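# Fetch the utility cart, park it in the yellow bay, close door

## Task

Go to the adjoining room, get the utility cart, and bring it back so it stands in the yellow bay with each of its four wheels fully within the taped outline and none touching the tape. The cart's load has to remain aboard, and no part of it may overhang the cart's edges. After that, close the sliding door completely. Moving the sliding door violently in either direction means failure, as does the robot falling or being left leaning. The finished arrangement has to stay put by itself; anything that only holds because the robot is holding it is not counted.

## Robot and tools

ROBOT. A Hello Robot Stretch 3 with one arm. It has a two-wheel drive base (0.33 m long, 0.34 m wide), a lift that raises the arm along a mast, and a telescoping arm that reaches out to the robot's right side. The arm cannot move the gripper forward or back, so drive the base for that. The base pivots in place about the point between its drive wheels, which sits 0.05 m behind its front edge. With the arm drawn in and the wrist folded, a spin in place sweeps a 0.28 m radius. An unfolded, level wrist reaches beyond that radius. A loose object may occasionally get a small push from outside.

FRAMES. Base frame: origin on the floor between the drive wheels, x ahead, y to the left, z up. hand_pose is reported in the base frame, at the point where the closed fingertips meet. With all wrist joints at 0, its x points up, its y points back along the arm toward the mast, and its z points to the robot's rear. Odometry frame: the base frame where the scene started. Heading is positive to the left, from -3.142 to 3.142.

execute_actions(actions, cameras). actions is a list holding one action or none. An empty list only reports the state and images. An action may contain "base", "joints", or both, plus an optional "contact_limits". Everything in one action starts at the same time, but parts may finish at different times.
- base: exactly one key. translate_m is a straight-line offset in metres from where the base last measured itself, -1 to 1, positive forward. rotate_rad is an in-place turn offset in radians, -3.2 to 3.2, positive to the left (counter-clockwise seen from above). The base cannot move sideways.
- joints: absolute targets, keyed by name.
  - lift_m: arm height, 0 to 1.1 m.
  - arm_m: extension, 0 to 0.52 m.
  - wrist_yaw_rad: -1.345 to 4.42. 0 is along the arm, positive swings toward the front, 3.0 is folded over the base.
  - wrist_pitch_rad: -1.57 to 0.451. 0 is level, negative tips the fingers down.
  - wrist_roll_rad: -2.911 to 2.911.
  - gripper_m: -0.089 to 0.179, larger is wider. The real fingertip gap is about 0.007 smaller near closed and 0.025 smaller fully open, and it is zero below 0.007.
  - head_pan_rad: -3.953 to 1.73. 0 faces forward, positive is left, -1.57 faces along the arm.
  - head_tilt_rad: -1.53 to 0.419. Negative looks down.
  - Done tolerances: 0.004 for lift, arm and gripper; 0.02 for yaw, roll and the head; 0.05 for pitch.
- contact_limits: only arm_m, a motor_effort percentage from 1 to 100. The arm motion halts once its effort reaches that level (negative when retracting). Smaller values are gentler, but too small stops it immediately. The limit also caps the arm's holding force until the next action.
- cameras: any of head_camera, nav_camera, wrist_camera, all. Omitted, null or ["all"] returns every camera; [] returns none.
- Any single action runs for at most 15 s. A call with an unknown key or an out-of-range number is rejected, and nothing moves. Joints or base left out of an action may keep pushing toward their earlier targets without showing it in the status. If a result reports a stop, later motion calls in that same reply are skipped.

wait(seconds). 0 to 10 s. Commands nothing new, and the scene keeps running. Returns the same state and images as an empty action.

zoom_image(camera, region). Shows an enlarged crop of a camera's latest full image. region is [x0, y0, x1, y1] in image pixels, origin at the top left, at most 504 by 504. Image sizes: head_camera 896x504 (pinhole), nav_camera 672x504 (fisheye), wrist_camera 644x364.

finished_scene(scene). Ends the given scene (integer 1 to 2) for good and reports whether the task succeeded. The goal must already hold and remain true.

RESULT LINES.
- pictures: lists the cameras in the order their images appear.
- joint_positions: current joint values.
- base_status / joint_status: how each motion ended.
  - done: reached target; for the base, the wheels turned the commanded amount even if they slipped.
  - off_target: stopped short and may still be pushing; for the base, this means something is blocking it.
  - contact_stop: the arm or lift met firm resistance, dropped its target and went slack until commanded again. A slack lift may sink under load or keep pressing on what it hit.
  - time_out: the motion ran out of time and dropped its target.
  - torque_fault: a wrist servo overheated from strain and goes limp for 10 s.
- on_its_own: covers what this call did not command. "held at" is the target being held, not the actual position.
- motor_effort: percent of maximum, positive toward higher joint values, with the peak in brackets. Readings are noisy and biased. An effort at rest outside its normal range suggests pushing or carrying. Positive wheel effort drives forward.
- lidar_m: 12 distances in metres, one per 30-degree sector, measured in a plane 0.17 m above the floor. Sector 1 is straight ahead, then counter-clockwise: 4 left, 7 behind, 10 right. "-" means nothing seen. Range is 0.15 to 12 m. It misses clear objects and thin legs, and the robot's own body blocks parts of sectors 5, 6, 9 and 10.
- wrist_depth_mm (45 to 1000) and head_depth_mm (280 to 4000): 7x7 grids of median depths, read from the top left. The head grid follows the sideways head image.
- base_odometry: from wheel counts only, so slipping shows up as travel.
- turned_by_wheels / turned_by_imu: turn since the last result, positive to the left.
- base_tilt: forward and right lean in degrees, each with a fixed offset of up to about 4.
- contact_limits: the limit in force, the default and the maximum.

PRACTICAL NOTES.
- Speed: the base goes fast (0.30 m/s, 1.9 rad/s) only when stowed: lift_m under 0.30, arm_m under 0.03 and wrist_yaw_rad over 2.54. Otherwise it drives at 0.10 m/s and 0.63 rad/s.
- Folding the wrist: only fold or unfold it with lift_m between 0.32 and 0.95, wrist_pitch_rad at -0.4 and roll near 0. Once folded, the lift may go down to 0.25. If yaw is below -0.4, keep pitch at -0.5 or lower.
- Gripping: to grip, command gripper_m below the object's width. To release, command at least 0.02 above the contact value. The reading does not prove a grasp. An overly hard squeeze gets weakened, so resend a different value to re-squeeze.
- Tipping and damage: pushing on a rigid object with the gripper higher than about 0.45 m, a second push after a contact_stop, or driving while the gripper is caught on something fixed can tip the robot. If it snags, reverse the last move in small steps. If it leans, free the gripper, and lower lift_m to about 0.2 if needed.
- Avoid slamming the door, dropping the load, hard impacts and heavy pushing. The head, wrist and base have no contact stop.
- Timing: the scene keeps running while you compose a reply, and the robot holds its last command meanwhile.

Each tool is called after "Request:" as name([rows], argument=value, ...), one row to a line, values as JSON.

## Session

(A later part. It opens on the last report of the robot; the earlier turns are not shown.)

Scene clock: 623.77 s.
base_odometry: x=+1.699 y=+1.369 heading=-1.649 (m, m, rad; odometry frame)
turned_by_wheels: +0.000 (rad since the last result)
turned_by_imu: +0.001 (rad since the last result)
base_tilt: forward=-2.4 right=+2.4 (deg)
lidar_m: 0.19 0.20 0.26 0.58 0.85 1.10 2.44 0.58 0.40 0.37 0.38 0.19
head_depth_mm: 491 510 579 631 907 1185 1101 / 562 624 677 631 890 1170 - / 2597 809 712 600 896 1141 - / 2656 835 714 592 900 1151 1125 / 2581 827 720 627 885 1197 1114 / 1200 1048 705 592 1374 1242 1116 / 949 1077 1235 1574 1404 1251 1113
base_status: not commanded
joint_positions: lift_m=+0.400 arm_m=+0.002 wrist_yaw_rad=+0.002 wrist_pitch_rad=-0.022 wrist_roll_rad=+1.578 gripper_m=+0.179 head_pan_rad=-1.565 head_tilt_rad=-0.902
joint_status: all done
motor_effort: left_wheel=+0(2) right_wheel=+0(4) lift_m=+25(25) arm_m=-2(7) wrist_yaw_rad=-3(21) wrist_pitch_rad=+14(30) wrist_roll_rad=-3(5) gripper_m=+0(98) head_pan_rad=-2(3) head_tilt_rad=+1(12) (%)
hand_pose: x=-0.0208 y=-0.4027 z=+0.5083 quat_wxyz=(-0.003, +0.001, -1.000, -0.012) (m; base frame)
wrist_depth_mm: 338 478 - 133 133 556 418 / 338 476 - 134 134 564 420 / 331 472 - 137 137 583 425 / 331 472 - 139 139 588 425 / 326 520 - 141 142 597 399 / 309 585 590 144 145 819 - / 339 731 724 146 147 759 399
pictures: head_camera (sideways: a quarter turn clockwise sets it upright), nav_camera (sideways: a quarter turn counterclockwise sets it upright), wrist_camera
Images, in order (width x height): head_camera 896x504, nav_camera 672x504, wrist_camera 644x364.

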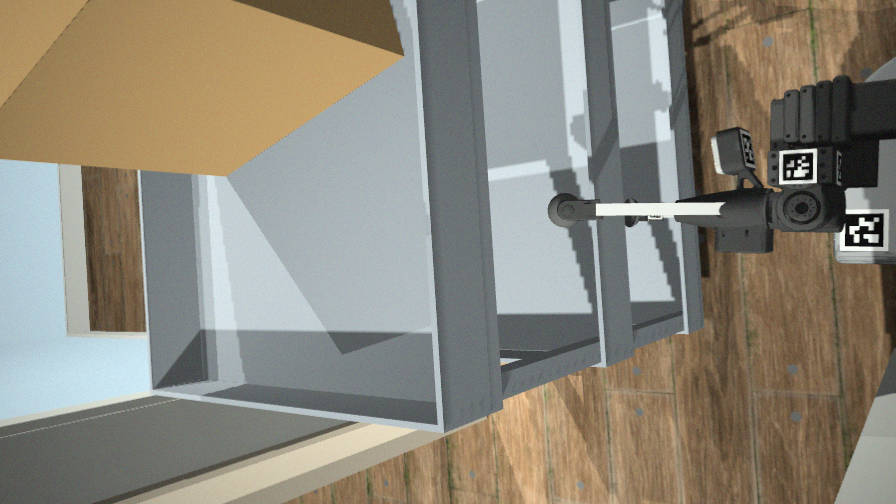

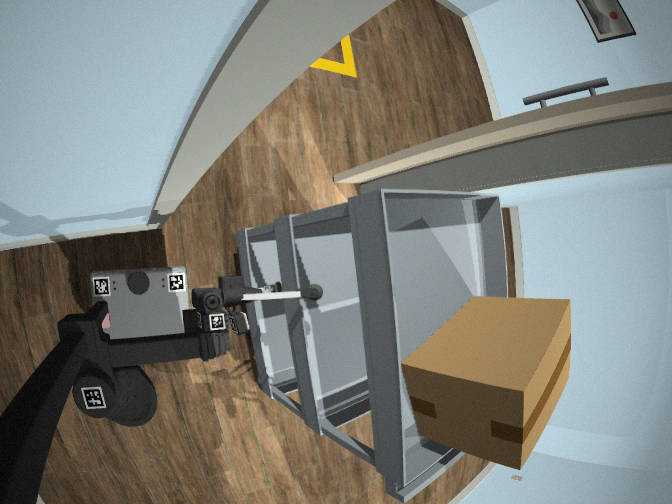

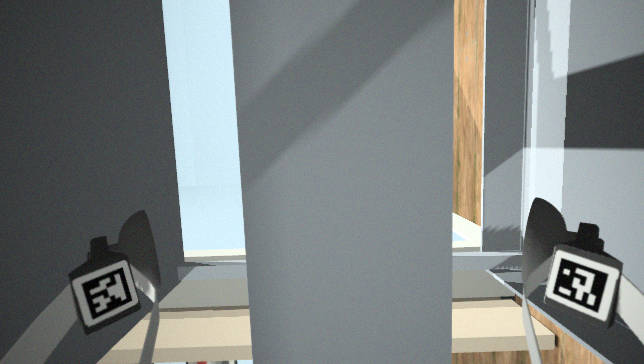

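Request:
execute_actions([
  {"base":{"translate_m":-0.25}},
], cameras=["wrist_camera"])

Request:
execute_actions([
  {"joints":{"wrist_yaw_rad":1.57,"head_tilt_rad":-0.7}},
])

Scene clock: 639.23 s.
base_odometry: x=+1.718 y=+1.618 heading=-1.649 (m, m, rad; odometry frame)
turned_by_wheels: +0.000 (rad since the last result)
turned_by_imu: +0.001 (rad since the last result)
base_tilt: forward=-2.3 right=+2.4 (deg)
lidar_m: 0.44 0.45 0.59 0.81 0.83 1.07 2.18 2.23 0.42 0.39 0.40 0.52
head_depth_mm: 2602 752 659 636 1382 1231 1104 / 472 523 651 646 894 1212 - / 466 502 608 611 910 1179 - / 471 481 581 603 908 1152 1126 / 474 472 593 638 901 1181 1111 / 568 822 719 612 904 1186 1106 / 1615 836 723 607 904 1193 1120
base_status: done
joint_positions: lift_m=+0.400 arm_m=+0.002 wrist_yaw_rad=+0.002 wrist_pitch_rad=-0.022 wrist_roll_rad=+1.578 gripper_m=+0.179 head_pan_rad=-1.565 head_tilt_rad=-0.902
joint_status: not commanded
motor_effort: left_wheel=+0(4) right_wheel=+0(3) lift_m=+25(25) arm_m=-3(2) wrist_yaw_rad=-2(3) wrist_pitch_rad=+14(14) wrist_roll_rad=-3(4) gripper_m=+1(0) head_pan_rad=-3(2) head_tilt_rad=+2(1) (%)
hand_pose: x=-0.0209 y=-0.4027 z=+0.5084 quat_wxyz=(-0.003, +0.001, -1.000, -0.011) (m; base frame)
wrist_depth_mm: 403 - - 151 151 877 388 / 336 476 - 154 154 559 428 / 330 484 - 156 157 590 427 / 333 471 - 159 160 610 430 / 326 515 - 161 162 618 398 / 309 539 - 165 166 627 - / 338 458 908 169 169 631 440
pictures: wrist_camera
Images, in order (width x height): wrist_camera 644x364.

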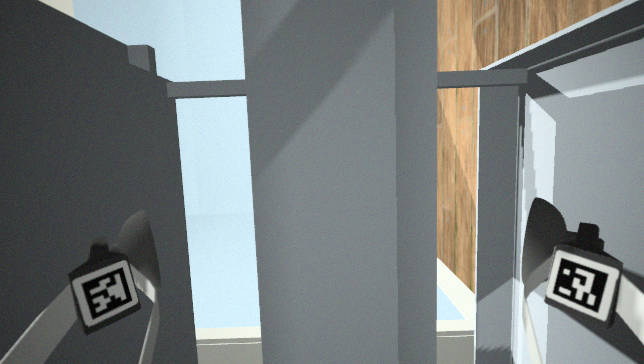

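Scene clock: 641.03 s.
base_odometry: x=+1.718 y=+1.618 heading=-1.649 (m, m, rad; odometry frame)
turned_by_wheels: +0.000 (rad since the last result)
turned_by_imu: +0.000 (rad since the last result)
base_tilt: forward=-2.4 right=+2.4 (deg)
lidar_m: 0.44 0.45 0.59 0.82 0.83 1.07 2.18 2.23 0.42 0.39 0.40 0.52
head_depth_mm: 2596 2910 2354 689 597 1302 1155 / 2571 2755 542 656 595 847 1095 / 2615 583 519 614 642 853 1090 / 2539 586 499 585 600 853 1073 / 2553 588 490 599 593 858 1076 / 2449 2054 891 750 586 858 1074 / 1644 1576 894 755 633 859 1055
base_status: not commanded
joint_positions: lift_m=+0.400 arm_m=+0.002 wrist_yaw_rad=+1.568 wrist_pitch_rad=-0.022 wrist_roll_rad=+1.578 gripper_m=+0.179 head_pan_rad=-1.565 head_tilt_rad=-0.705
joint_status: all done
motor_effort: left_wheel=+0(0) right_wheel=-1(0) lift_m=+25(25) arm_m=-2(3) wrist_yaw_rad=+3(2) wrist_pitch_rad=+13(14) wrist_roll_rad=-3(3) gripper_m=+0(0) head_pan_rad=-2(2) head_tilt_rad=+3(20) (%)
hand_pose: x=+0.2343 y=-0.1477 z=+0.5085 quat_wxyz=(+0.006, +0.706, -0.708, -0.010) (m; base frame)
wrist_depth_mm: - - - - - 850 594 / - - - - - 891 598 / - - - - - 892 587 / - - - - - 790 550 / 382 378 379 382 381 376 380 / 397 394 401 394 395 396 - / 404 408 403 400 401 402 408
pictures: head_camera (sideways: a quarter turn clockwise sets it upright), nav_camera (sideways: a quarter turn counterclockwise sets it upright), wrist_camera
Images, in order (width x height): head_camera 896x504, nav_camera 672x504, wrist_camera 644x364.

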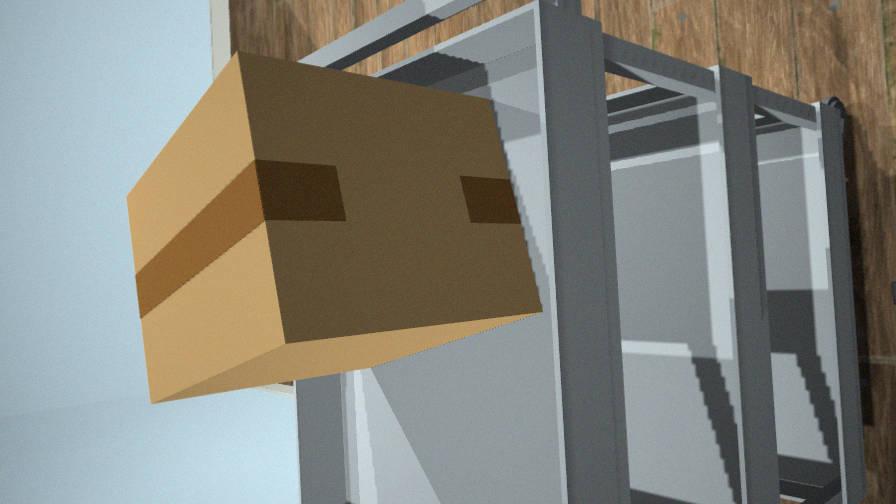

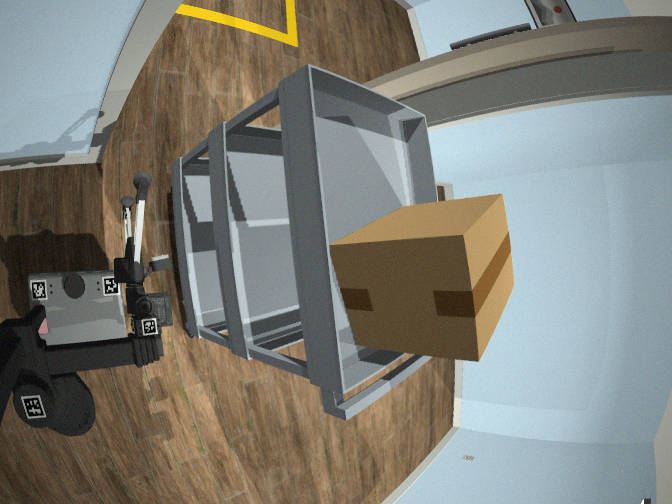

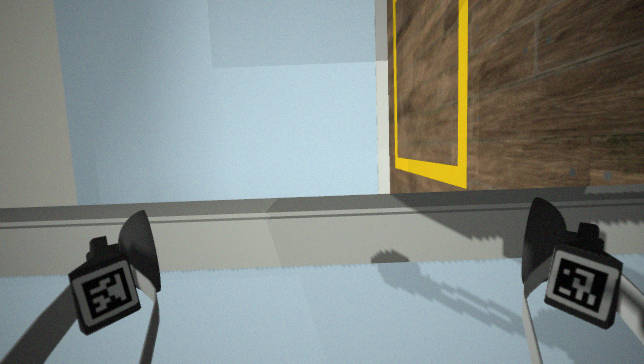

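Request:
execute_actions([
  {"base":{"translate_m":-0.83},"joints":{"wrist_roll_rad":0,"gripper_m":0.12}},
], cameras=[])

Request:
execute_actions([
  {"base":{"rotate_rad":-1.49},"joints":{"head_pan_rad":1.2,"head_tilt_rad":-0.7}},
], cameras=["nav_camera"])

Scene clock: 658.33 s.
base_odometry: x=+1.783 y=+2.445 heading=-1.649 (m, m, rad; odometry frame)
turned_by_wheels: +0.000 (rad since the last result)
turned_by_imu: +0.003 (rad since the last result)
base_tilt: forward=-2.3 right=+2.3 (deg)
lidar_m: 1.27 1.16 0.79 0.75 0.76 0.99 1.36 1.38 1.79 3.03 0.92 0.76
head_depth_mm: 2658 2981 2453 1918 1563 1333 1157 / 2635 2962 2454 1912 1583 1334 1165 / 2625 2911 2473 1928 1576 1345 1164 / 2607 2931 2503 1930 1587 1352 1168 / 2582 2938 2485 1941 1591 1351 1176 / 2587 2898 2523 1955 1594 1358 1170 / 2592 2885 2521 1958 1605 1352 1167
base_status: done
joint_positions: lift_m=+0.400 arm_m=+0.002 wrist_yaw_rad=+1.568 wrist_pitch_rad=-0.022 wrist_roll_rad=+0.005 gripper_m=+0.120 head_pan_rad=-1.565 head_tilt_rad=-0.705
joint_status: all done
motor_effort: left_wheel=+0(3) right_wheel=-1(3) lift_m=+25(25) arm_m=-2(3) wrist_yaw_rad=+3(2) wrist_pitch_rad=+13(13) wrist_roll_rad=-2(5) gripper_m=+0(97) head_pan_rad=-3(3) head_tilt_rad=+3(3) (%)
hand_pose: x=+0.2343 y=-0.1478 z=+0.5087 quat_wxyz=(+0.505, +0.506, -0.496, +0.493) (m; base frame)
wrist_depth_mm: - - - - - 885 - / - - - - - - - / - - - - - 541 552 / - - - - - - - / - - - - - 960 921 / - - - - 951 - 639 / 836 832 800 787 776 714 730
pictures: none
No camera images: the call's "cameras" was empty. Leave "cameras" out to get every camera's image.

Scene clock: 661.67 s.
base_odometry: x=+1.783 y=+2.445 heading=-3.139 (m, m, rad; odometry frame)
turned_by_wheels: -1.490 (rad since the last result)
turned_by_imu: -1.495 (rad since the last result)
base_tilt: forward=-2.4 right=+2.4 (deg)
lidar_m: 3.03 0.84 0.76 1.27 1.06 0.77 0.75 0.78 1.07 1.36 1.41 1.94
head_depth_mm: 1373 824 857 1186 1364 1336 1155 / 3305 944 934 1146 1255 1307 1163 / 3257 1253 1438 1350 1486 1348 1164 / 3115 3279 2377 1873 1600 1341 1164 / 3023 3374 2485 1933 1602 1345 1173 / 2865 1240 1376 1572 1592 1351 1172 / 1033 1153 1303 1483 1595 1361 1170
base_status: done
joint_positions: lift_m=+0.400 arm_m=+0.002 wrist_yaw_rad=+1.568 wrist_pitch_rad=-0.022 wrist_roll_rad=+0.004 gripper_m=+0.120 head_pan_rad=+1.193 head_tilt_rad=-0.705
joint_status: all done
motor_effort: left_wheel=+2(5) right_wheel=-3(5) lift_m=+25(25) arm_m=-3(3) wrist_yaw_rad=+2(2) wrist_pitch_rad=+13(13) wrist_roll_rad=-2(2) gripper_m=+0(0) head_pan_rad=+4(50) head_tilt_rad=+3(2) (%)
hand_pose: x=+0.2343 y=-0.1477 z=+0.5087 quat_wxyz=(+0.505, +0.506, -0.496, +0.493) (m; base frame)
wrist_depth_mm: - - - - - - - / - - - - - - - / - - - - - - - / - - - - - - - / - - - - - - - / 883 - - - - - 955 / 831 827 815 797 781 762 774
pictures: nav_camera (sideways: a quarter turn counterclockwise sets it upright)
Images, in order (width x height): nav_camera 672x504.

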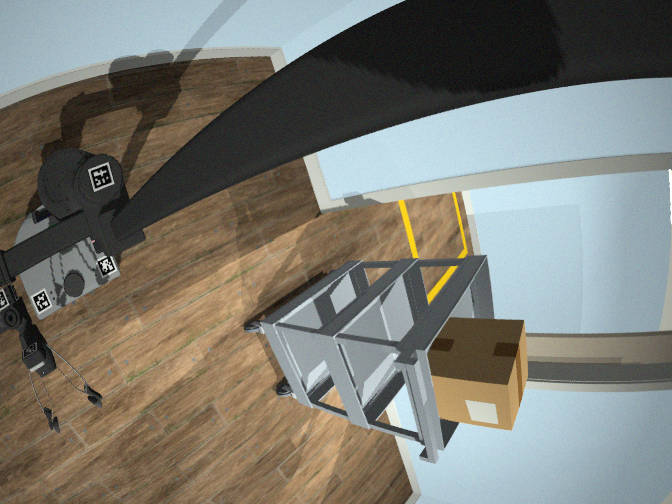

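Request:
execute_actions([
  {"base":{"translate_m":0.59},"joints":{"head_pan_rad":0,"head_tilt_rad":-0.8}},
], cameras=[])

Request:
execute_actions([
  {"base":{"rotate_rad":1.57}},
])

Scene clock: 671.20 s.
base_odometry: x=+1.193 y=+2.444 heading=-3.139 (m, m, rad; odometry frame)
turned_by_wheels: +0.000 (rad since the last result)
turned_by_imu: +0.000 (rad since the last result)
base_tilt: forward=-2.3 right=+2.4 (deg)
lidar_m: 2.43 1.78 0.61 0.59 1.31 1.38 1.34 1.38 1.41 1.36 1.42 1.94
head_depth_mm: 2114 2444 2128 1738 1469 1283 1130 / 2105 2440 2129 1756 1488 1287 1128 / 2140 2461 2146 1768 1491 1282 1142 / 2123 2451 2172 1762 1503 1292 1136 / 2145 2469 2171 1761 1490 1293 1135 / 2135 2471 2185 1764 1506 1301 1139 / 2143 2449 2202 1777 1500 1305 1138
base_status: done
joint_positions: lift_m=+0.400 arm_m=+0.002 wrist_yaw_rad=+1.568 wrist_pitch_rad=-0.022 wrist_roll_rad=+0.004 gripper_m=+0.120 head_pan_rad=+0.007 head_tilt_rad=-0.790
joint_status: all done
motor_effort: left_wheel=+2(5) right_wheel=-3(3) lift_m=+25(25) arm_m=-2(2) wrist_yaw_rad=+2(2) wrist_pitch_rad=+14(14) wrist_roll_rad=-2(3) gripper_m=+0(0) head_pan_rad=-4(51) head_tilt_rad=-6(20) (%)
hand_pose: x=+0.2343 y=-0.1477 z=+0.5087 quat_wxyz=(+0.505, +0.506, -0.496, +0.493) (m; base frame)
wrist_depth_mm: - - - - - - - / - - - - - - - / - - - - - - - / - - - - - - - / - - - - - - - / - - - - - - 956 / 840 834 805 805 789 774 766
pictures: none
No camera images: the call's "cameras" was empty. Leave "cameras" out to get every camera's image.

Scene clock: 674.63 s.
base_odometry: x=+1.193 y=+2.444 heading=-1.569 (m, m, rad; odometry frame)
turned_by_wheels: +1.570 (rad since the last result)
turned_by_imu: +1.576 (rad since the last result)
base_tilt: forward=-2.3 right=+2.4 (deg)
lidar_m: 0.59 1.31 1.39 1.34 1.39 1.41 1.36 1.41 1.93 2.43 1.80 0.62
head_depth_mm: 652 648 733 1060 1073 1274 1141 / 654 630 709 1087 1227 1236 1125 / 656 616 688 1089 1227 1260 1144 / 705 678 727 1091 1237 1263 1141 / 3005 1134 804 1042 1407 1294 1141 / 3008 2707 1572 1683 1498 1301 1136 / 1132 1243 1478 1694 1513 1299 1140
base_status: done
joint_positions: lift_m=+0.400 arm_m=+0.002 wrist_yaw_rad=+1.568 wrist_pitch_rad=-0.022 wrist_roll_rad=+0.004 gripper_m=+0.120 head_pan_rad=+0.007 head_tilt_rad=-0.790
joint_status: not commanded
motor_effort: left_wheel=-2(5) right_wheel=+2(6) lift_m=+25(25) arm_m=-4(3) wrist_yaw_rad=+2(2) wrist_pitch_rad=+14(14) wrist_roll_rad=-2(2) gripper_m=+0(0) head_pan_rad=-4(4) head_tilt_rad=-6(6) (%)
hand_pose: x=+0.2343 y=-0.1477 z=+0.5087 quat_wxyz=(+0.505, +0.506, -0.496, +0.493) (m; base frame)
wrist_depth_mm: - - - 930 - - - / - - - - - - - / - - 517 507 504 - - / - - - - - - - / - - - - - - - / - - 766 758 711 - 949 / 852 805 601 600 600 783 746
pictures: head_camera (sideways: a quarter turn clockwise sets it upright), nav_camera (sideways: a quarter turn counterclockwise sets it upright), wrist_camera
Images, in order (width x height): head_camera 896x504, nav_camera 672x504, wrist_camera 644x364.

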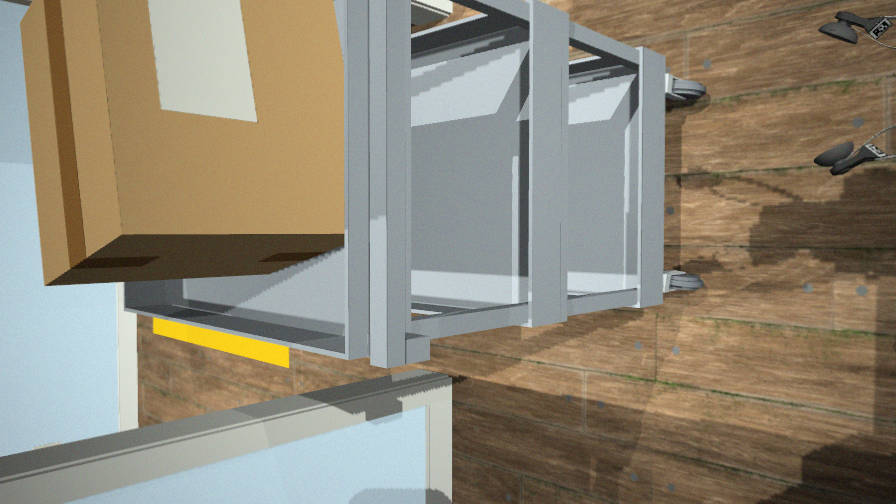

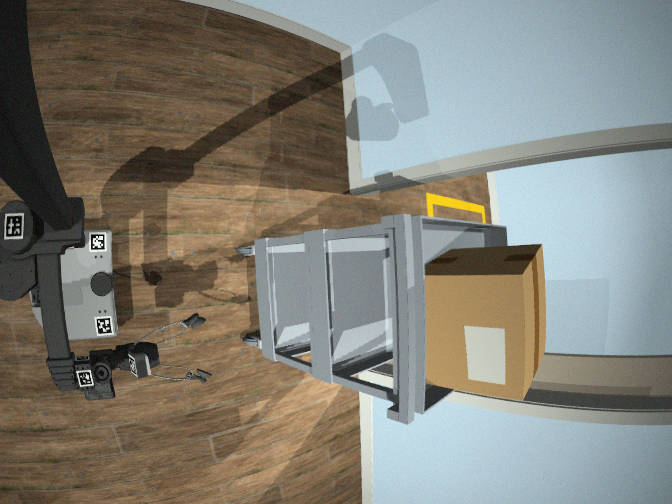

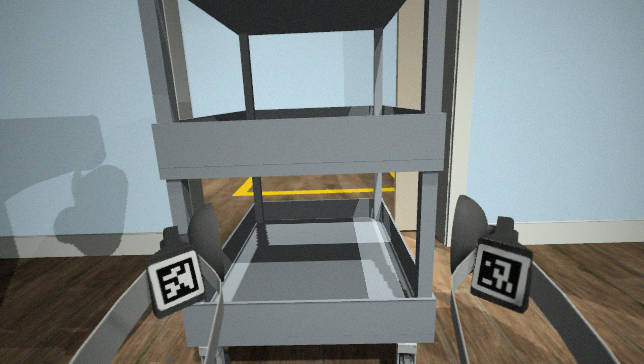

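Request:
zoom_image(camera="wrist_camera", region=[130, 0, 480, 260])

Region (130, 0, 480, 260) of wrist_camera's 644x364 image, scaled by 1.440; it fills the top 374 rows of this view, and the rest is white.

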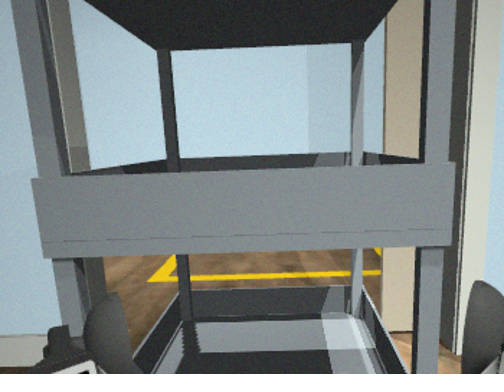

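Request:
execute_actions([
  {"base":{"translate_m":0.3},"joints":{"arm_m":0.055}},
], cameras=["wrist_camera"])

Scene clock: 689.23 s.
base_odometry: x=+1.194 y=+2.144 heading=-1.569 (m, m, rad; odometry frame)
turned_by_wheels: +0.000 (rad since the last result)
turned_by_imu: +0.000 (rad since the last result)
base_tilt: forward=-2.4 right=+2.4 (deg)
lidar_m: 0.29 0.31 1.37 1.34 1.38 1.72 1.66 1.72 2.36 2.43 0.42 0.31
head_depth_mm: 2710 460 389 465 553 702 1011 / 2762 462 384 447 531 704 1034 / 2714 466 373 430 507 707 1033 / 2732 467 400 488 540 712 1041 / 2755 2839 789 679 573 654 1082 / 2760 2790 2190 1434 561 529 1142 / 2763 2543 1146 1347 1497 1302 1138
base_status: done
joint_positions: lift_m=+0.400 arm_m=+0.055 wrist_yaw_rad=+1.569 wrist_pitch_rad=-0.022 wrist_roll_rad=+0.004 gripper_m=+0.120 head_pan_rad=+0.007 head_tilt_rad=-0.790
joint_status: all done
motor_effort: left_wheel=-2(4) right_wheel=+2(5) lift_m=+25(25) arm_m=+4(3) wrist_yaw_rad=+2(2) wrist_pitch_rad=+14(13) wrist_roll_rad=-2(2) gripper_m=-1(0) head_pan_rad=-4(4) head_tilt_rad=-6(6) (%)
hand_pose: x=+0.2343 y=-0.2003 z=+0.5088 quat_wxyz=(+0.505, +0.506, -0.496, +0.493) (m; base frame)
wrist_depth_mm: 824 - - - 909 205 788 / 861 - - - 982 225 838 / 856 649 809 806 402 217 852 / 226 223 224 222 220 219 887 / 235 232 230 230 229 950 931 / 961 - 723 712 895 - 957 / 837 578 600 600 590 774 756
pictures: wrist_camera
Images, in order (width x height): wrist_camera 644x364.

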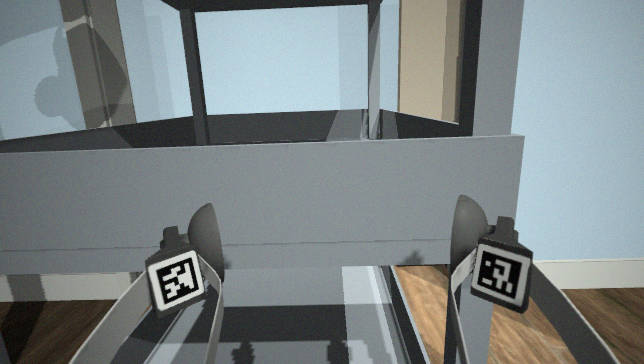

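Request:
execute_actions([
  {"base":{"translate_m":0.2}},
], cameras=["wrist_camera","head_camera"])

Scene clock: 696.47 s.
base_odometry: x=+1.194 y=+1.944 heading=-1.570 (m, m, rad; odometry frame)
turned_by_wheels: +0.000 (rad since the last result)
turned_by_imu: -0.013 (rad since the last result)
base_tilt: forward=-2.4 right=+2.4 (deg)
lidar_m: 0.21 0.21 1.07 1.34 1.38 1.87 1.86 1.92 2.53 2.43 0.41 0.24
head_depth_mm: 2564 459 358 389 531 455 976 / 2570 463 359 352 464 474 724 / 2547 464 360 320 410 487 675 / 2584 468 361 343 442 484 648 / 2557 2745 390 504 559 494 443 / 2577 2737 812 663 561 494 419 / 2563 2770 2128 1126 1318 1302 1142
base_status: done
joint_positions: lift_m=+0.400 arm_m=+0.055 wrist_yaw_rad=+1.552 wrist_pitch_rad=-0.022 wrist_roll_rad=+0.004 gripper_m=+0.120 head_pan_rad=+0.007 head_tilt_rad=-0.791
joint_status: not commanded
on_its_own: wrist_yaw_rad is at rest, and its effort (+23) is outside its rest range (-12 to +12)
motor_effort: left_wheel=-3(4) right_wheel=+6(28) lift_m=+25(25) arm_m=+2(3) wrist_yaw_rad=+23(23) wrist_pitch_rad=+14(17) wrist_roll_rad=-2(2) gripper_m=+7(4) head_pan_rad=-4(4) head_tilt_rad=-6(5) (%)
hand_pose: x=+0.2342 y=-0.2048 z=+0.5087 quat_wxyz=(+0.510, +0.502, -0.500, +0.489) (m; base frame)
wrist_depth_mm: 701 - - - 768 214 632 / 697 - - - 800 220 656 / 589 694 734 680 366 220 679 / 160 166 179 191 206 226 715 / 163 171 187 199 214 727 743 / 169 175 195 211 895 - 790 / 487 567 595 584 736 746 761
pictures: head_camera (sideways: a quarter turn clockwise sets it upright), wrist_camera
Images, in order (width x height): head_camera 896x504, wrist_camera 644x364.

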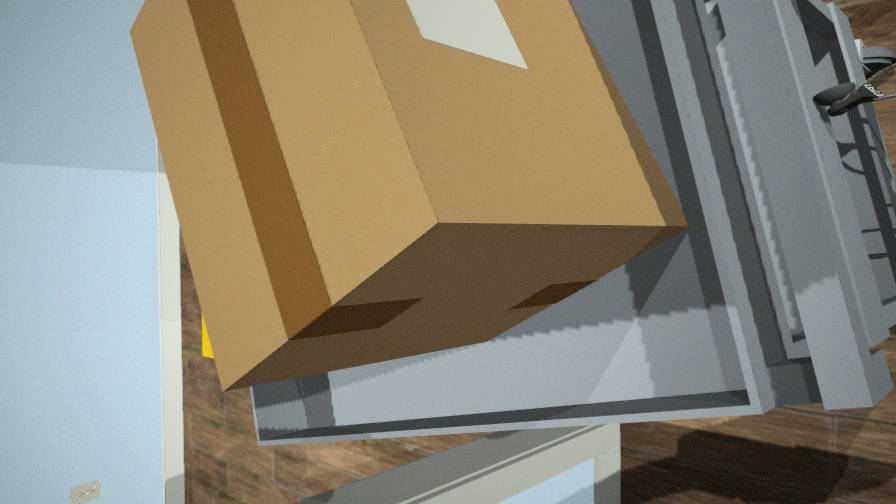

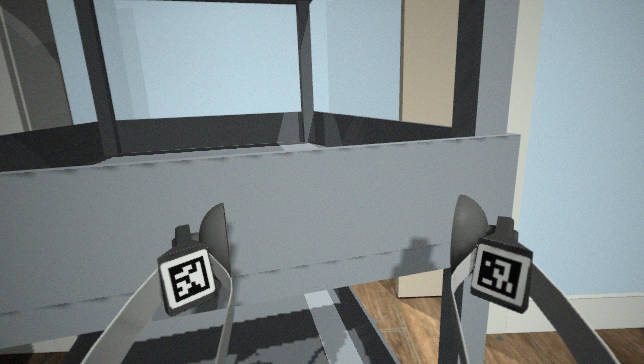

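Request:
execute_actions([
  {"base":{"translate_m":-0.04}},
], cameras=[])

Request:
execute_actions([
  {"joints":{"arm_m":0.0,"wrist_yaw_rad":1.57}},
], cameras=[])

Request:
execute_actions([
  {"base":{"translate_m":0.1}},
], cameras=["wrist_camera","nav_camera"])

Scene clock: 707.40 s.
base_odometry: x=+1.194 y=+1.984 heading=-1.570 (m, m, rad; odometry frame)
turned_by_wheels: +0.000 (rad since the last result)
turned_by_imu: +0.001 (rad since the last result)
base_tilt: forward=-2.4 right=+2.4 (deg)
lidar_m: 0.24 0.24 1.13 1.34 1.38 1.88 1.82 1.88 2.54 2.43 1.17 0.28
head_depth_mm: 2549 459 382 464 554 514 1077 / 2566 462 369 419 528 481 1018 / 2625 465 360 382 488 453 995 / 2580 468 373 407 525 449 914 / 2627 469 447 597 572 456 749 / 2566 2798 812 680 575 526 1119 / 2614 2811 2107 1173 1396 1305 1147
base_status: done
joint_positions: lift_m=+0.400 arm_m=+0.055 wrist_yaw_rad=+1.568 wrist_pitch_rad=-0.022 wrist_roll_rad=+0.004 gripper_m=+0.120 head_pan_rad=+0.007 head_tilt_rad=-0.791
joint_status: not commanded
motor_effort: left_wheel=+0(5) right_wheel=+0(3) lift_m=+25(25) arm_m=+2(2) wrist_yaw_rad=+2(25) wrist_pitch_rad=+14(14) wrist_roll_rad=-2(2) gripper_m=+0(6) head_pan_rad=-4(4) head_tilt_rad=-6(6) (%)
hand_pose: x=+0.2343 y=-0.2007 z=+0.5087 quat_wxyz=(+0.506, +0.506, -0.496, +0.493) (m; base frame)
wrist_depth_mm: 723 - - - 798 649 654 / 710 - - - 818 679 699 / 623 722 770 791 324 702 719 / 192 201 215 229 248 717 738 / 198 208 226 238 257 781 786 / 205 212 729 719 979 - 802 / 815 604 594 594 557 778 774
pictures: none
No camera images: the call's "cameras" was empty. Leave "cameras" out to get every camera's image.

Scene clock: 708.90 s.
base_odometry: x=+1.194 y=+1.984 heading=-1.570 (m, m, rad; odometry frame)
turned_by_wheels: +0.000 (rad since the last result)
turned_by_imu: +0.000 (rad since the last result)
base_tilt: forward=-2.4 right=+2.4 (deg)
lidar_m: 0.24 0.24 1.13 1.34 1.38 1.88 1.82 1.88 2.53 2.43 1.16 0.28
head_depth_mm: 2549 459 382 464 555 514 1047 / 2578 461 369 419 529 480 1037 / 2631 465 360 380 489 453 997 / 2559 468 373 408 527 450 919 / 2591 470 448 598 572 456 750 / 2596 2822 809 679 588 526 1116 / 2600 2819 2137 1176 1395 1298 1141
base_status: not commanded
joint_positions: lift_m=+0.400 arm_m=+0.002 wrist_yaw_rad=+1.569 wrist_pitch_rad=-0.022 wrist_roll_rad=+0.004 gripper_m=+0.120 head_pan_rad=+0.007 head_tilt_rad=-0.791
joint_status: all done
joint sent to its limit — the command would take arm_m past its lower limit, so that joint was sent only as far as its limit.
motor_effort: left_wheel=+0(0) right_wheel=+0(0) lift_m=+25(25) arm_m=-2(3) wrist_yaw_rad=+2(0) wrist_pitch_rad=+13(13) wrist_roll_rad=-2(2) gripper_m=+1(1) head_pan_rad=-4(4) head_tilt_rad=-5(5) (%)
hand_pose: x=+0.2343 y=-0.1477 z=+0.5087 quat_wxyz=(+0.505, +0.506, -0.496, +0.493) (m; base frame)
wrist_depth_mm: 661 - - - - 774 661 / 693 - - - - 751 698 / 683 703 768 786 410 252 717 / 182 191 200 216 232 249 745 / 186 195 212 225 240 265 771 / 192 200 695 716 951 - 795 / 821 588 590 592 591 725 760
pictures: none
No camera images: the call's "cameras" was empty. Leave "cameras" out to get every camera's image.

Scene clock: 710.93 s.
base_odometry: x=+1.194 y=+1.884 heading=-1.570 (m, m, rad; odometry frame)
turned_by_wheels: +0.000 (rad since the last result)
turned_by_imu: -0.009 (rad since the last result)
base_tilt: forward=-2.4 right=+2.4 (deg)
lidar_m: 0.20 0.20 0.98 1.34 1.38 1.87 1.91 1.98 2.53 2.43 1.03 0.25
head_depth_mm: 2500 459 369 439 555 471 1052 / 2502 463 359 380 511 448 999 / 2523 465 360 335 432 479 700 / 2480 467 362 357 459 495 650 / 2466 2709 387 474 560 495 387 / 2503 2694 523 664 575 518 1114 / 2488 2781 830 1023 1224 1298 1148
base_status: done
joint_positions: lift_m=+0.400 arm_m=+0.002 wrist_yaw_rad=+1.569 wrist_pitch_rad=-0.023 wrist_roll_rad=+0.004 gripper_m=+0.120 head_pan_rad=+0.007 head_tilt_rad=-0.791
joint_status: not commanded
motor_effort: left_wheel=+0(9) right_wheel=+6(28) lift_m=+25(25) arm_m=-2(3) wrist_yaw_rad=+2(24) wrist_pitch_rad=+14(17) wrist_roll_rad=-2(2) gripper_m=+1(4) head_pan_rad=-4(4) head_tilt_rad=-5(5) (%)
hand_pose: x=+0.2343 y=-0.1476 z=+0.5085 quat_wxyz=(+0.506, +0.506, -0.495, +0.493) (m; base frame)
wrist_depth_mm: 643 - - - - 704 570 / 666 - - - - 266 600 / 569 683 746 764 405 253 614 / 155 166 179 199 220 250 633 / 158 169 189 207 229 272 674 / 164 171 197 675 861 - 709 / 171 586 593 593 576 528 727
pictures: nav_camera (sideways: a quarter turn counterclockwise sets it upright), wrist_camera
Images, in order (width x height): nav_camera 672x504, wrist_camera 644x364.

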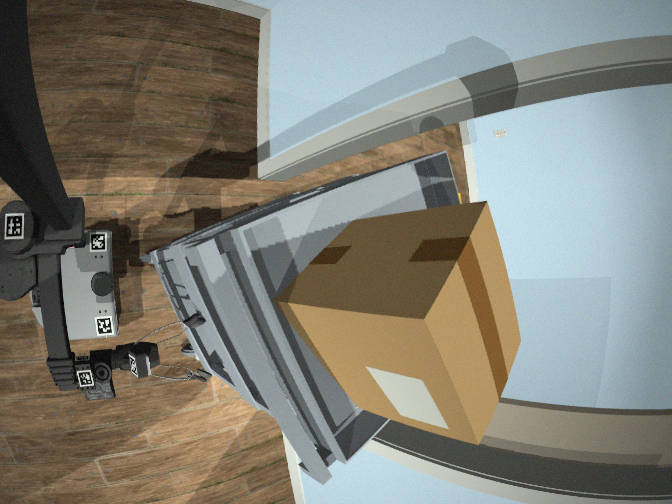

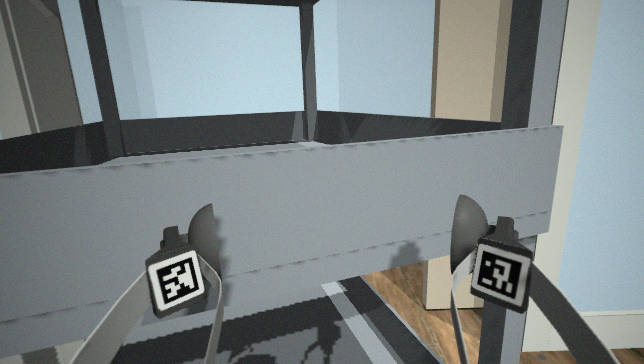

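Request:
execute_actions([
  {"base":{"translate_m":-0.04},"joints":{"wrist_yaw_rad":1.92}},
])

Scene clock: 725.63 s.
base_odometry: x=+1.194 y=+1.924 heading=-1.570 (m, m, rad; odometry frame)
turned_by_wheels: +0.000 (rad since the last result)
turned_by_imu: +0.001 (rad since the last result)
base_tilt: forward=-2.4 right=+2.4 (deg)
lidar_m: 0.24 0.24 1.04 1.34 1.38 1.86 1.88 1.94 2.54 2.43 1.09 0.30
head_depth_mm: 2558 459 404 520 551 758 1108 / 2491 462 381 452 547 530 1077 / 2524 465 361 397 499 476 1021 / 2538 466 374 419 534 450 913 / 2563 470 429 555 573 443 745 / 2534 2750 785 681 588 1250 1135 / 2531 2760 1014 1091 1289 1306 1142
base_status: done
joint_positions: lift_m=+0.400 arm_m=+0.002 wrist_yaw_rad=+1.918 wrist_pitch_rad=-0.022 wrist_roll_rad=+0.004 gripper_m=+0.120 head_pan_rad=+0.007 head_tilt_rad=-0.791
joint_status: all done
motor_effort: left_wheel=+0(4) right_wheel=-1(4) lift_m=+25(25) arm_m=-2(2) wrist_yaw_rad=+3(14) wrist_pitch_rad=+14(14) wrist_roll_rad=-2(2) gripper_m=+0(2) head_pan_rad=-4(4) head_tilt_rad=-5(5) (%)
hand_pose: x=+0.2190 y=-0.0601 z=+0.5087 quat_wxyz=(+0.412, +0.584, -0.400, +0.573) (m; base frame)
wrist_depth_mm: 911 202 748 - - - - / 948 211 794 - - - - / - 216 653 810 798 493 336 / - 218 219 217 216 216 216 / - 229 225 225 223 223 225 / - - 889 719 709 - 715 / 830 768 600 591 574 555 730
pictures: head_camera (sideways: a quarter turn clockwise sets it upright), nav_camera (sideways: a quarter turn counterclockwise sets it upright), wrist_camera
Images, in order (width x height): head_camera 896x504, nav_camera 672x504, wrist_camera 644x364.

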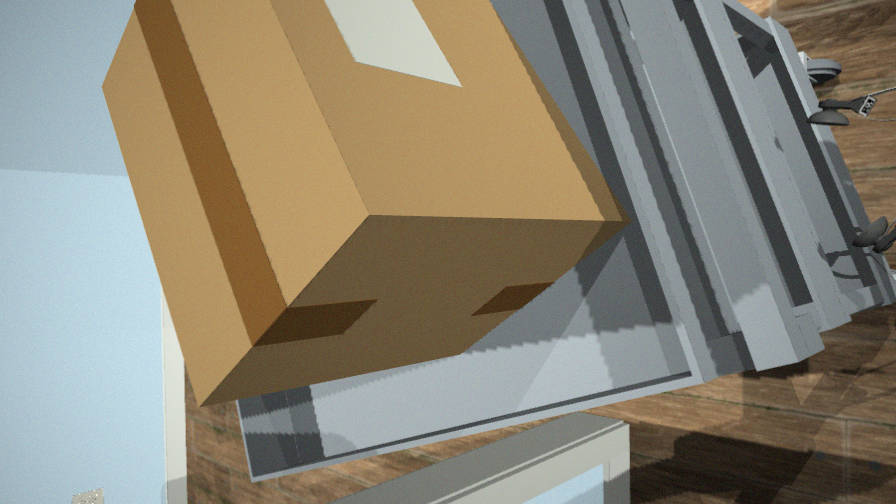

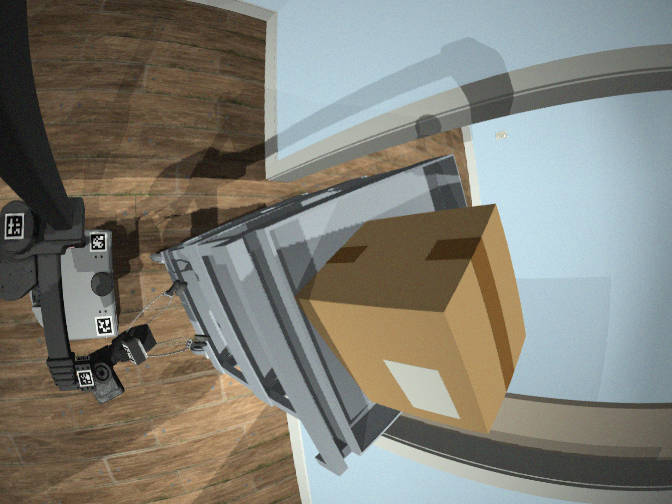

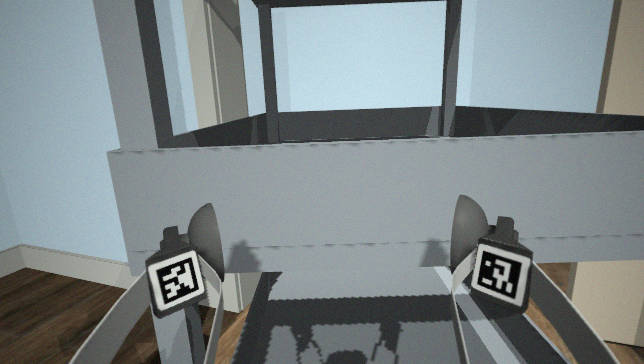

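Request:
execute_actions([
  {"base":{"translate_m":0.055}},
], cameras=[])

Request:
execute_actions([
  {"base":{"translate_m":0.04},"joints":{"wrist_yaw_rad":1.7}},
], cameras=["wrist_camera","nav_camera"])

Scene clock: 731.67 s.
base_odometry: x=+1.194 y=+1.869 heading=-1.570 (m, m, rad; odometry frame)
turned_by_wheels: +0.000 (rad since the last result)
turned_by_imu: +0.000 (rad since the last result)
base_tilt: forward=-2.4 right=+2.4 (deg)
lidar_m: 0.20 0.20 0.96 1.34 1.39 1.86 1.93 1.99 2.53 2.43 1.01 0.25
head_depth_mm: 2475 458 369 439 553 469 1072 / 2491 462 358 379 511 453 1007 / 2494 464 361 332 429 485 718 / 2500 467 362 350 449 494 393 / 2471 2656 386 460 560 496 381 / 2490 2712 470 661 575 506 1104 / 2495 2753 824 1013 1206 1298 1142
base_status: done
joint_positions: lift_m=+0.400 arm_m=+0.002 wrist_yaw_rad=+1.922 wrist_pitch_rad=-0.022 wrist_roll_rad=+0.004 gripper_m=+0.120 head_pan_rad=+0.007 head_tilt_rad=-0.791
joint_status: not commanded
motor_effort: left_wheel=+0(5) right_wheel=+0(13) lift_m=+25(25) arm_m=-3(3) wrist_yaw_rad=-2(18) wrist_pitch_rad=+14(15) wrist_roll_rad=-2(2) gripper_m=+1(3) head_pan_rad=-4(4) head_tilt_rad=-5(5) (%)
hand_pose: x=+0.2187 y=-0.0593 z=+0.5086 quat_wxyz=(+0.411, +0.585, -0.399, +0.574) (m; base frame)
wrist_depth_mm: 166 742 755 - - - - / 171 767 750 - - - - / 178 337 662 768 732 526 352 / 180 176 176 177 178 177 178 / - 184 184 184 184 183 187 / - 191 193 193 192 - 193 / 855 229 626 582 591 563 680
pictures: none
No camera images: the call's "cameras" was empty. Leave "cameras" out to get every camera's image.

Scene clock: 733.80 s.
base_odometry: x=+1.194 y=+1.829 heading=-1.570 (m, m, rad; odometry frame)
turned_by_wheels: +0.000 (rad since the last result)
turned_by_imu: +0.000 (rad since the last result)
base_tilt: forward=-2.4 right=+2.3 (deg)
lidar_m: 0.21 0.21 0.91 1.34 1.38 1.87 1.97 2.03 2.53 2.43 0.95 0.28
head_depth_mm: 2463 460 396 525 567 737 1108 / 2432 462 370 433 544 478 1077 / 2452 465 359 368 477 452 993 / 2438 467 362 388 496 486 671 / 2465 469 391 485 560 495 417 / 2459 2670 472 645 586 1243 1142 / 2450 2704 814 741 1170 1279 1146
base_status: done
joint_positions: lift_m=+0.400 arm_m=+0.002 wrist_yaw_rad=+1.702 wrist_pitch_rad=-0.022 wrist_roll_rad=+0.004 gripper_m=+0.120 head_pan_rad=+0.007 head_tilt_rad=-0.791
joint_status: all done
motor_effort: left_wheel=+0(13) right_wheel=+0(17) lift_m=+25(25) arm_m=+0(2) wrist_yaw_rad=-2(100) wrist_pitch_rad=+14(17) wrist_roll_rad=-1(2) gripper_m=-1(22) head_pan_rad=-3(3) head_tilt_rad=-5(5) (%)
hand_pose: x=+0.2321 y=-0.1135 z=+0.5086 quat_wxyz=(+0.472, +0.538, -0.461, +0.525) (m; base frame)
wrist_depth_mm: 593 - - - - 646 274 / 611 726 - - - 651 532 / 623 680 760 801 470 265 532 / 170 180 195 214 236 261 524 / 174 184 205 222 244 279 564 / 180 187 681 705 823 - 592 / 197 587 591 596 555 597 587
pictures: nav_camera (sideways: a quarter turn counterclockwise sets it upright), wrist_camera
Images, in order (width x height): nav_camera 672x504, wrist_camera 644x364.

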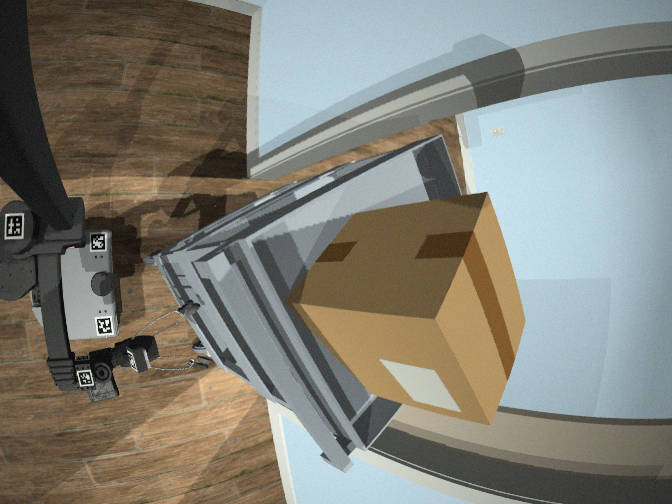

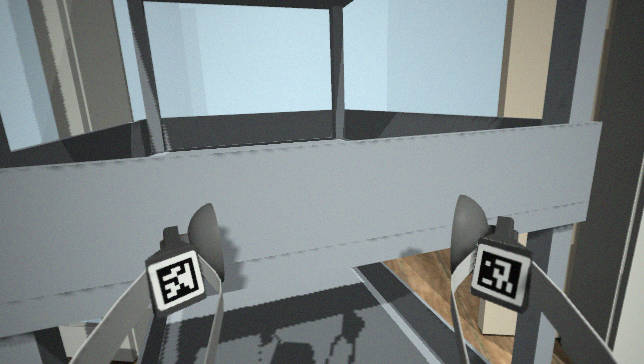

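Request:
execute_actions([
  {"base":{"translate_m":-0.1},"joints":{"wrist_yaw_rad":1.57}},
], cameras=[])

Request:
execute_actions([
  {"joints":{"wrist_roll_rad":1.57,"gripper_m":0.179}},
], cameras=["wrist_camera","nav_camera"])

Scene clock: 775.10 s.
base_odometry: x=+1.194 y=+1.929 heading=-1.570 (m, m, rad; odometry frame)
turned_by_wheels: +0.000 (rad since the last result)
turned_by_imu: +0.001 (rad since the last result)
base_tilt: forward=-2.3 right=+2.4 (deg)
lidar_m: 0.30 0.30 1.05 1.34 1.38 1.86 1.87 1.93 2.54 2.43 1.10 0.40
head_depth_mm: 2433 483 566 654 822 1206 1140 / 2432 463 489 602 561 1087 1121 / 2455 465 430 528 516 864 1105 / 2528 465 444 542 525 803 1058 / 2553 490 530 643 573 730 1121 / 2554 890 787 697 1396 1292 1140 / 2552 2753 910 1130 1294 1291 1143
base_status: done
joint_positions: lift_m=+0.400 arm_m=+0.002 wrist_yaw_rad=+1.572 wrist_pitch_rad=-0.022 wrist_roll_rad=+0.004 gripper_m=+0.120 head_pan_rad=+0.007 head_tilt_rad=-0.791
joint_status: all done
motor_effort: left_wheel=+0(3) right_wheel=-1(4) lift_m=+25(25) arm_m=+1(0) wrist_yaw_rad=-2(3) wrist_pitch_rad=+14(14) wrist_roll_rad=-1(2) gripper_m=+0(0) head_pan_rad=-5(5) head_tilt_rad=-5(5) (%)
hand_pose: x=+0.2343 y=-0.1465 z=+0.5087 quat_wxyz=(+0.505, +0.507, -0.495, +0.494) (m; base frame)
wrist_depth_mm: 664 - - - - 696 620 / 673 - - - - 700 627 / 243 733 840 340 384 704 680 / 238 259 292 328 385 719 698 / 244 267 604 959 - 696 716 / 264 777 759 755 776 - 766 / 764 596 592 590 534 771 767
pictures: none
No camera images: the call's "cameras" was empty. Leave "cameras" out to get every camera's image.

Scene clock: 776.53 s.
base_odometry: x=+1.194 y=+1.929 heading=-1.570 (m, m, rad; odometry frame)
turned_by_wheels: +0.000 (rad since the last result)
turned_by_imu: +0.000 (rad since the last result)
base_tilt: forward=-2.4 right=+2.4 (deg)
lidar_m: 0.30 0.30 1.05 1.34 1.38 1.86 1.87 1.93 2.54 2.43 1.09 0.40
head_depth_mm: 2448 485 567 654 822 1217 1127 / 2447 463 490 603 559 1095 1149 / 2460 465 430 527 516 865 1112 / 2472 466 444 543 524 800 1058 / 2543 489 531 645 573 730 1116 / 2563 892 788 699 1392 1295 1141 / 2542 2775 911 1137 1284 1301 1142
base_status: not commanded
joint_positions: lift_m=+0.400 arm_m=+0.002 wrist_yaw_rad=+1.572 wrist_pitch_rad=-0.022 wrist_roll_rad=+1.568 gripper_m=+0.179 head_pan_rad=+0.007 head_tilt_rad=-0.791
joint_status: all done
motor_effort: left_wheel=+0(0) right_wheel=+0(0) lift_m=+25(25) arm_m=+0(1) wrist_yaw_rad=-2(2) wrist_pitch_rad=+14(13) wrist_roll_rad=+0(1) gripper_m=+1(97) head_pan_rad=-4(4) head_tilt_rad=-5(5) (%)
hand_pose: x=+0.2343 y=-0.1465 z=+0.5084 quat_wxyz=(+0.009, +0.707, -0.707, -0.007) (m; base frame)
wrist_depth_mm: 382 753 394 386 394 412 386 / 369 445 - 365 - 579 363 / 352 474 - 347 - 606 347 / 343 473 931 333 945 639 428 / 324 516 921 320 930 695 367 / 310 539 - 308 - 694 - / 340 456 877 297 830 668 430
pictures: nav_camera (sideways: a quarter turn counterclockwise sets it upright), wrist_camera
Images, in order (width x height): nav_camera 672x504, wrist_camera 644x364.

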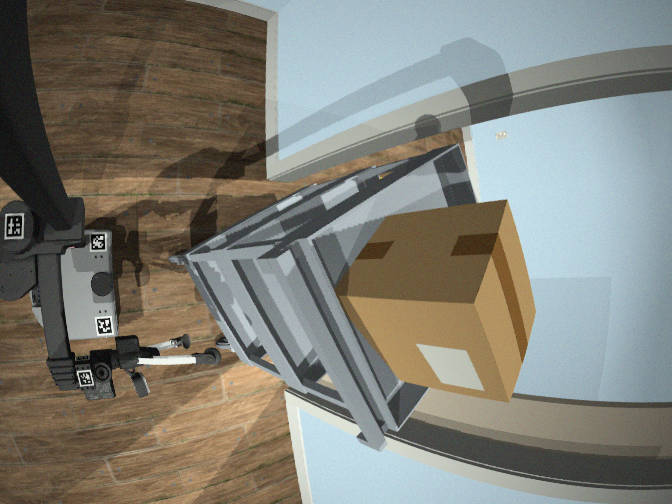

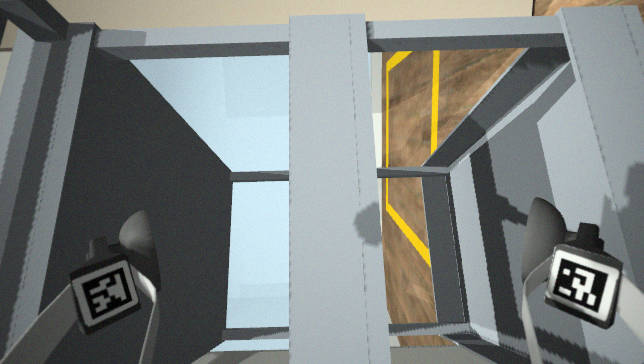

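Request:
execute_actions([
  {"base":{"translate_m":0.19}},
], cameras=["wrist_camera","nav_camera"])

Scene clock: 785.43 s.
base_odometry: x=+1.194 y=+1.739 heading=-1.570 (m, m, rad; odometry frame)
turned_by_wheels: +0.000 (rad since the last result)
turned_by_imu: +0.000 (rad since the last result)
base_tilt: forward=-2.3 right=+2.4 (deg)
lidar_m: 0.15 0.70 0.78 1.35 1.38 1.87 2.06 2.13 2.53 2.42 0.41 0.17
head_depth_mm: 2405 461 357 319 476 491 381 / 2365 462 358 301 360 482 399 / 2380 465 359 302 311 414 449 / 2384 2547 360 303 326 446 443 / 2394 2627 363 320 430 495 437 / 2360 2627 364 415 550 497 436 / 2366 2653 767 681 589 1213 1145
base_status: done
joint_positions: lift_m=+0.400 arm_m=+0.002 wrist_yaw_rad=+1.572 wrist_pitch_rad=-0.022 wrist_roll_rad=+1.569 gripper_m=+0.179 head_pan_rad=+0.007 head_tilt_rad=-0.791
joint_status: not commanded
motor_effort: left_wheel=+0(3) right_wheel=+0(2) lift_m=+25(25) arm_m=+1(0) wrist_yaw_rad=-2(2) wrist_pitch_rad=+13(14) wrist_roll_rad=+0(0) gripper_m=+1(0) head_pan_rad=-4(3) head_tilt_rad=-5(5) (%)
hand_pose: x=+0.2343 y=-0.1465 z=+0.5085 quat_wxyz=(+0.009, +0.707, -0.707, -0.007) (m; base frame)
wrist_depth_mm: 602 - 584 182 185 813 588 / 335 - - 173 176 894 381 / 332 510 - 166 166 599 422 / 328 472 748 158 160 640 426 / 329 521 698 151 151 691 400 / 310 542 712 145 145 703 - / 339 463 - 140 139 661 432
pictures: nav_camera (sideways: a quarter turn counterclockwise sets it upright), wrist_camera
Images, in order (width x height): nav_camera 672x504, wrist_camera 644x364.

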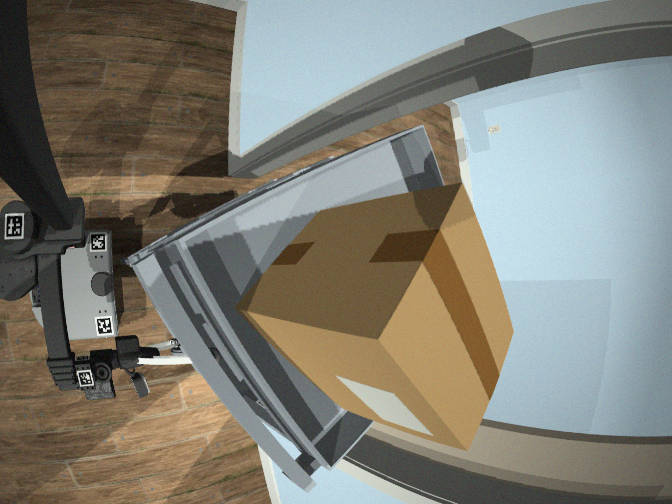

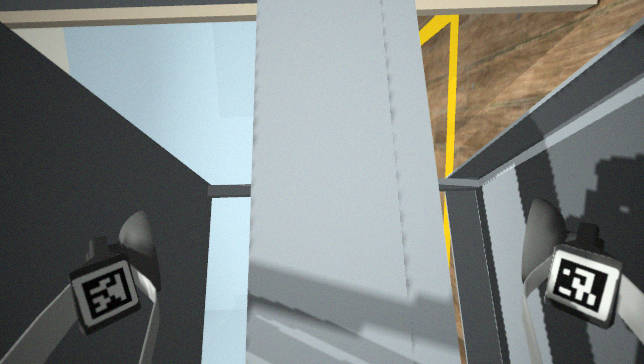

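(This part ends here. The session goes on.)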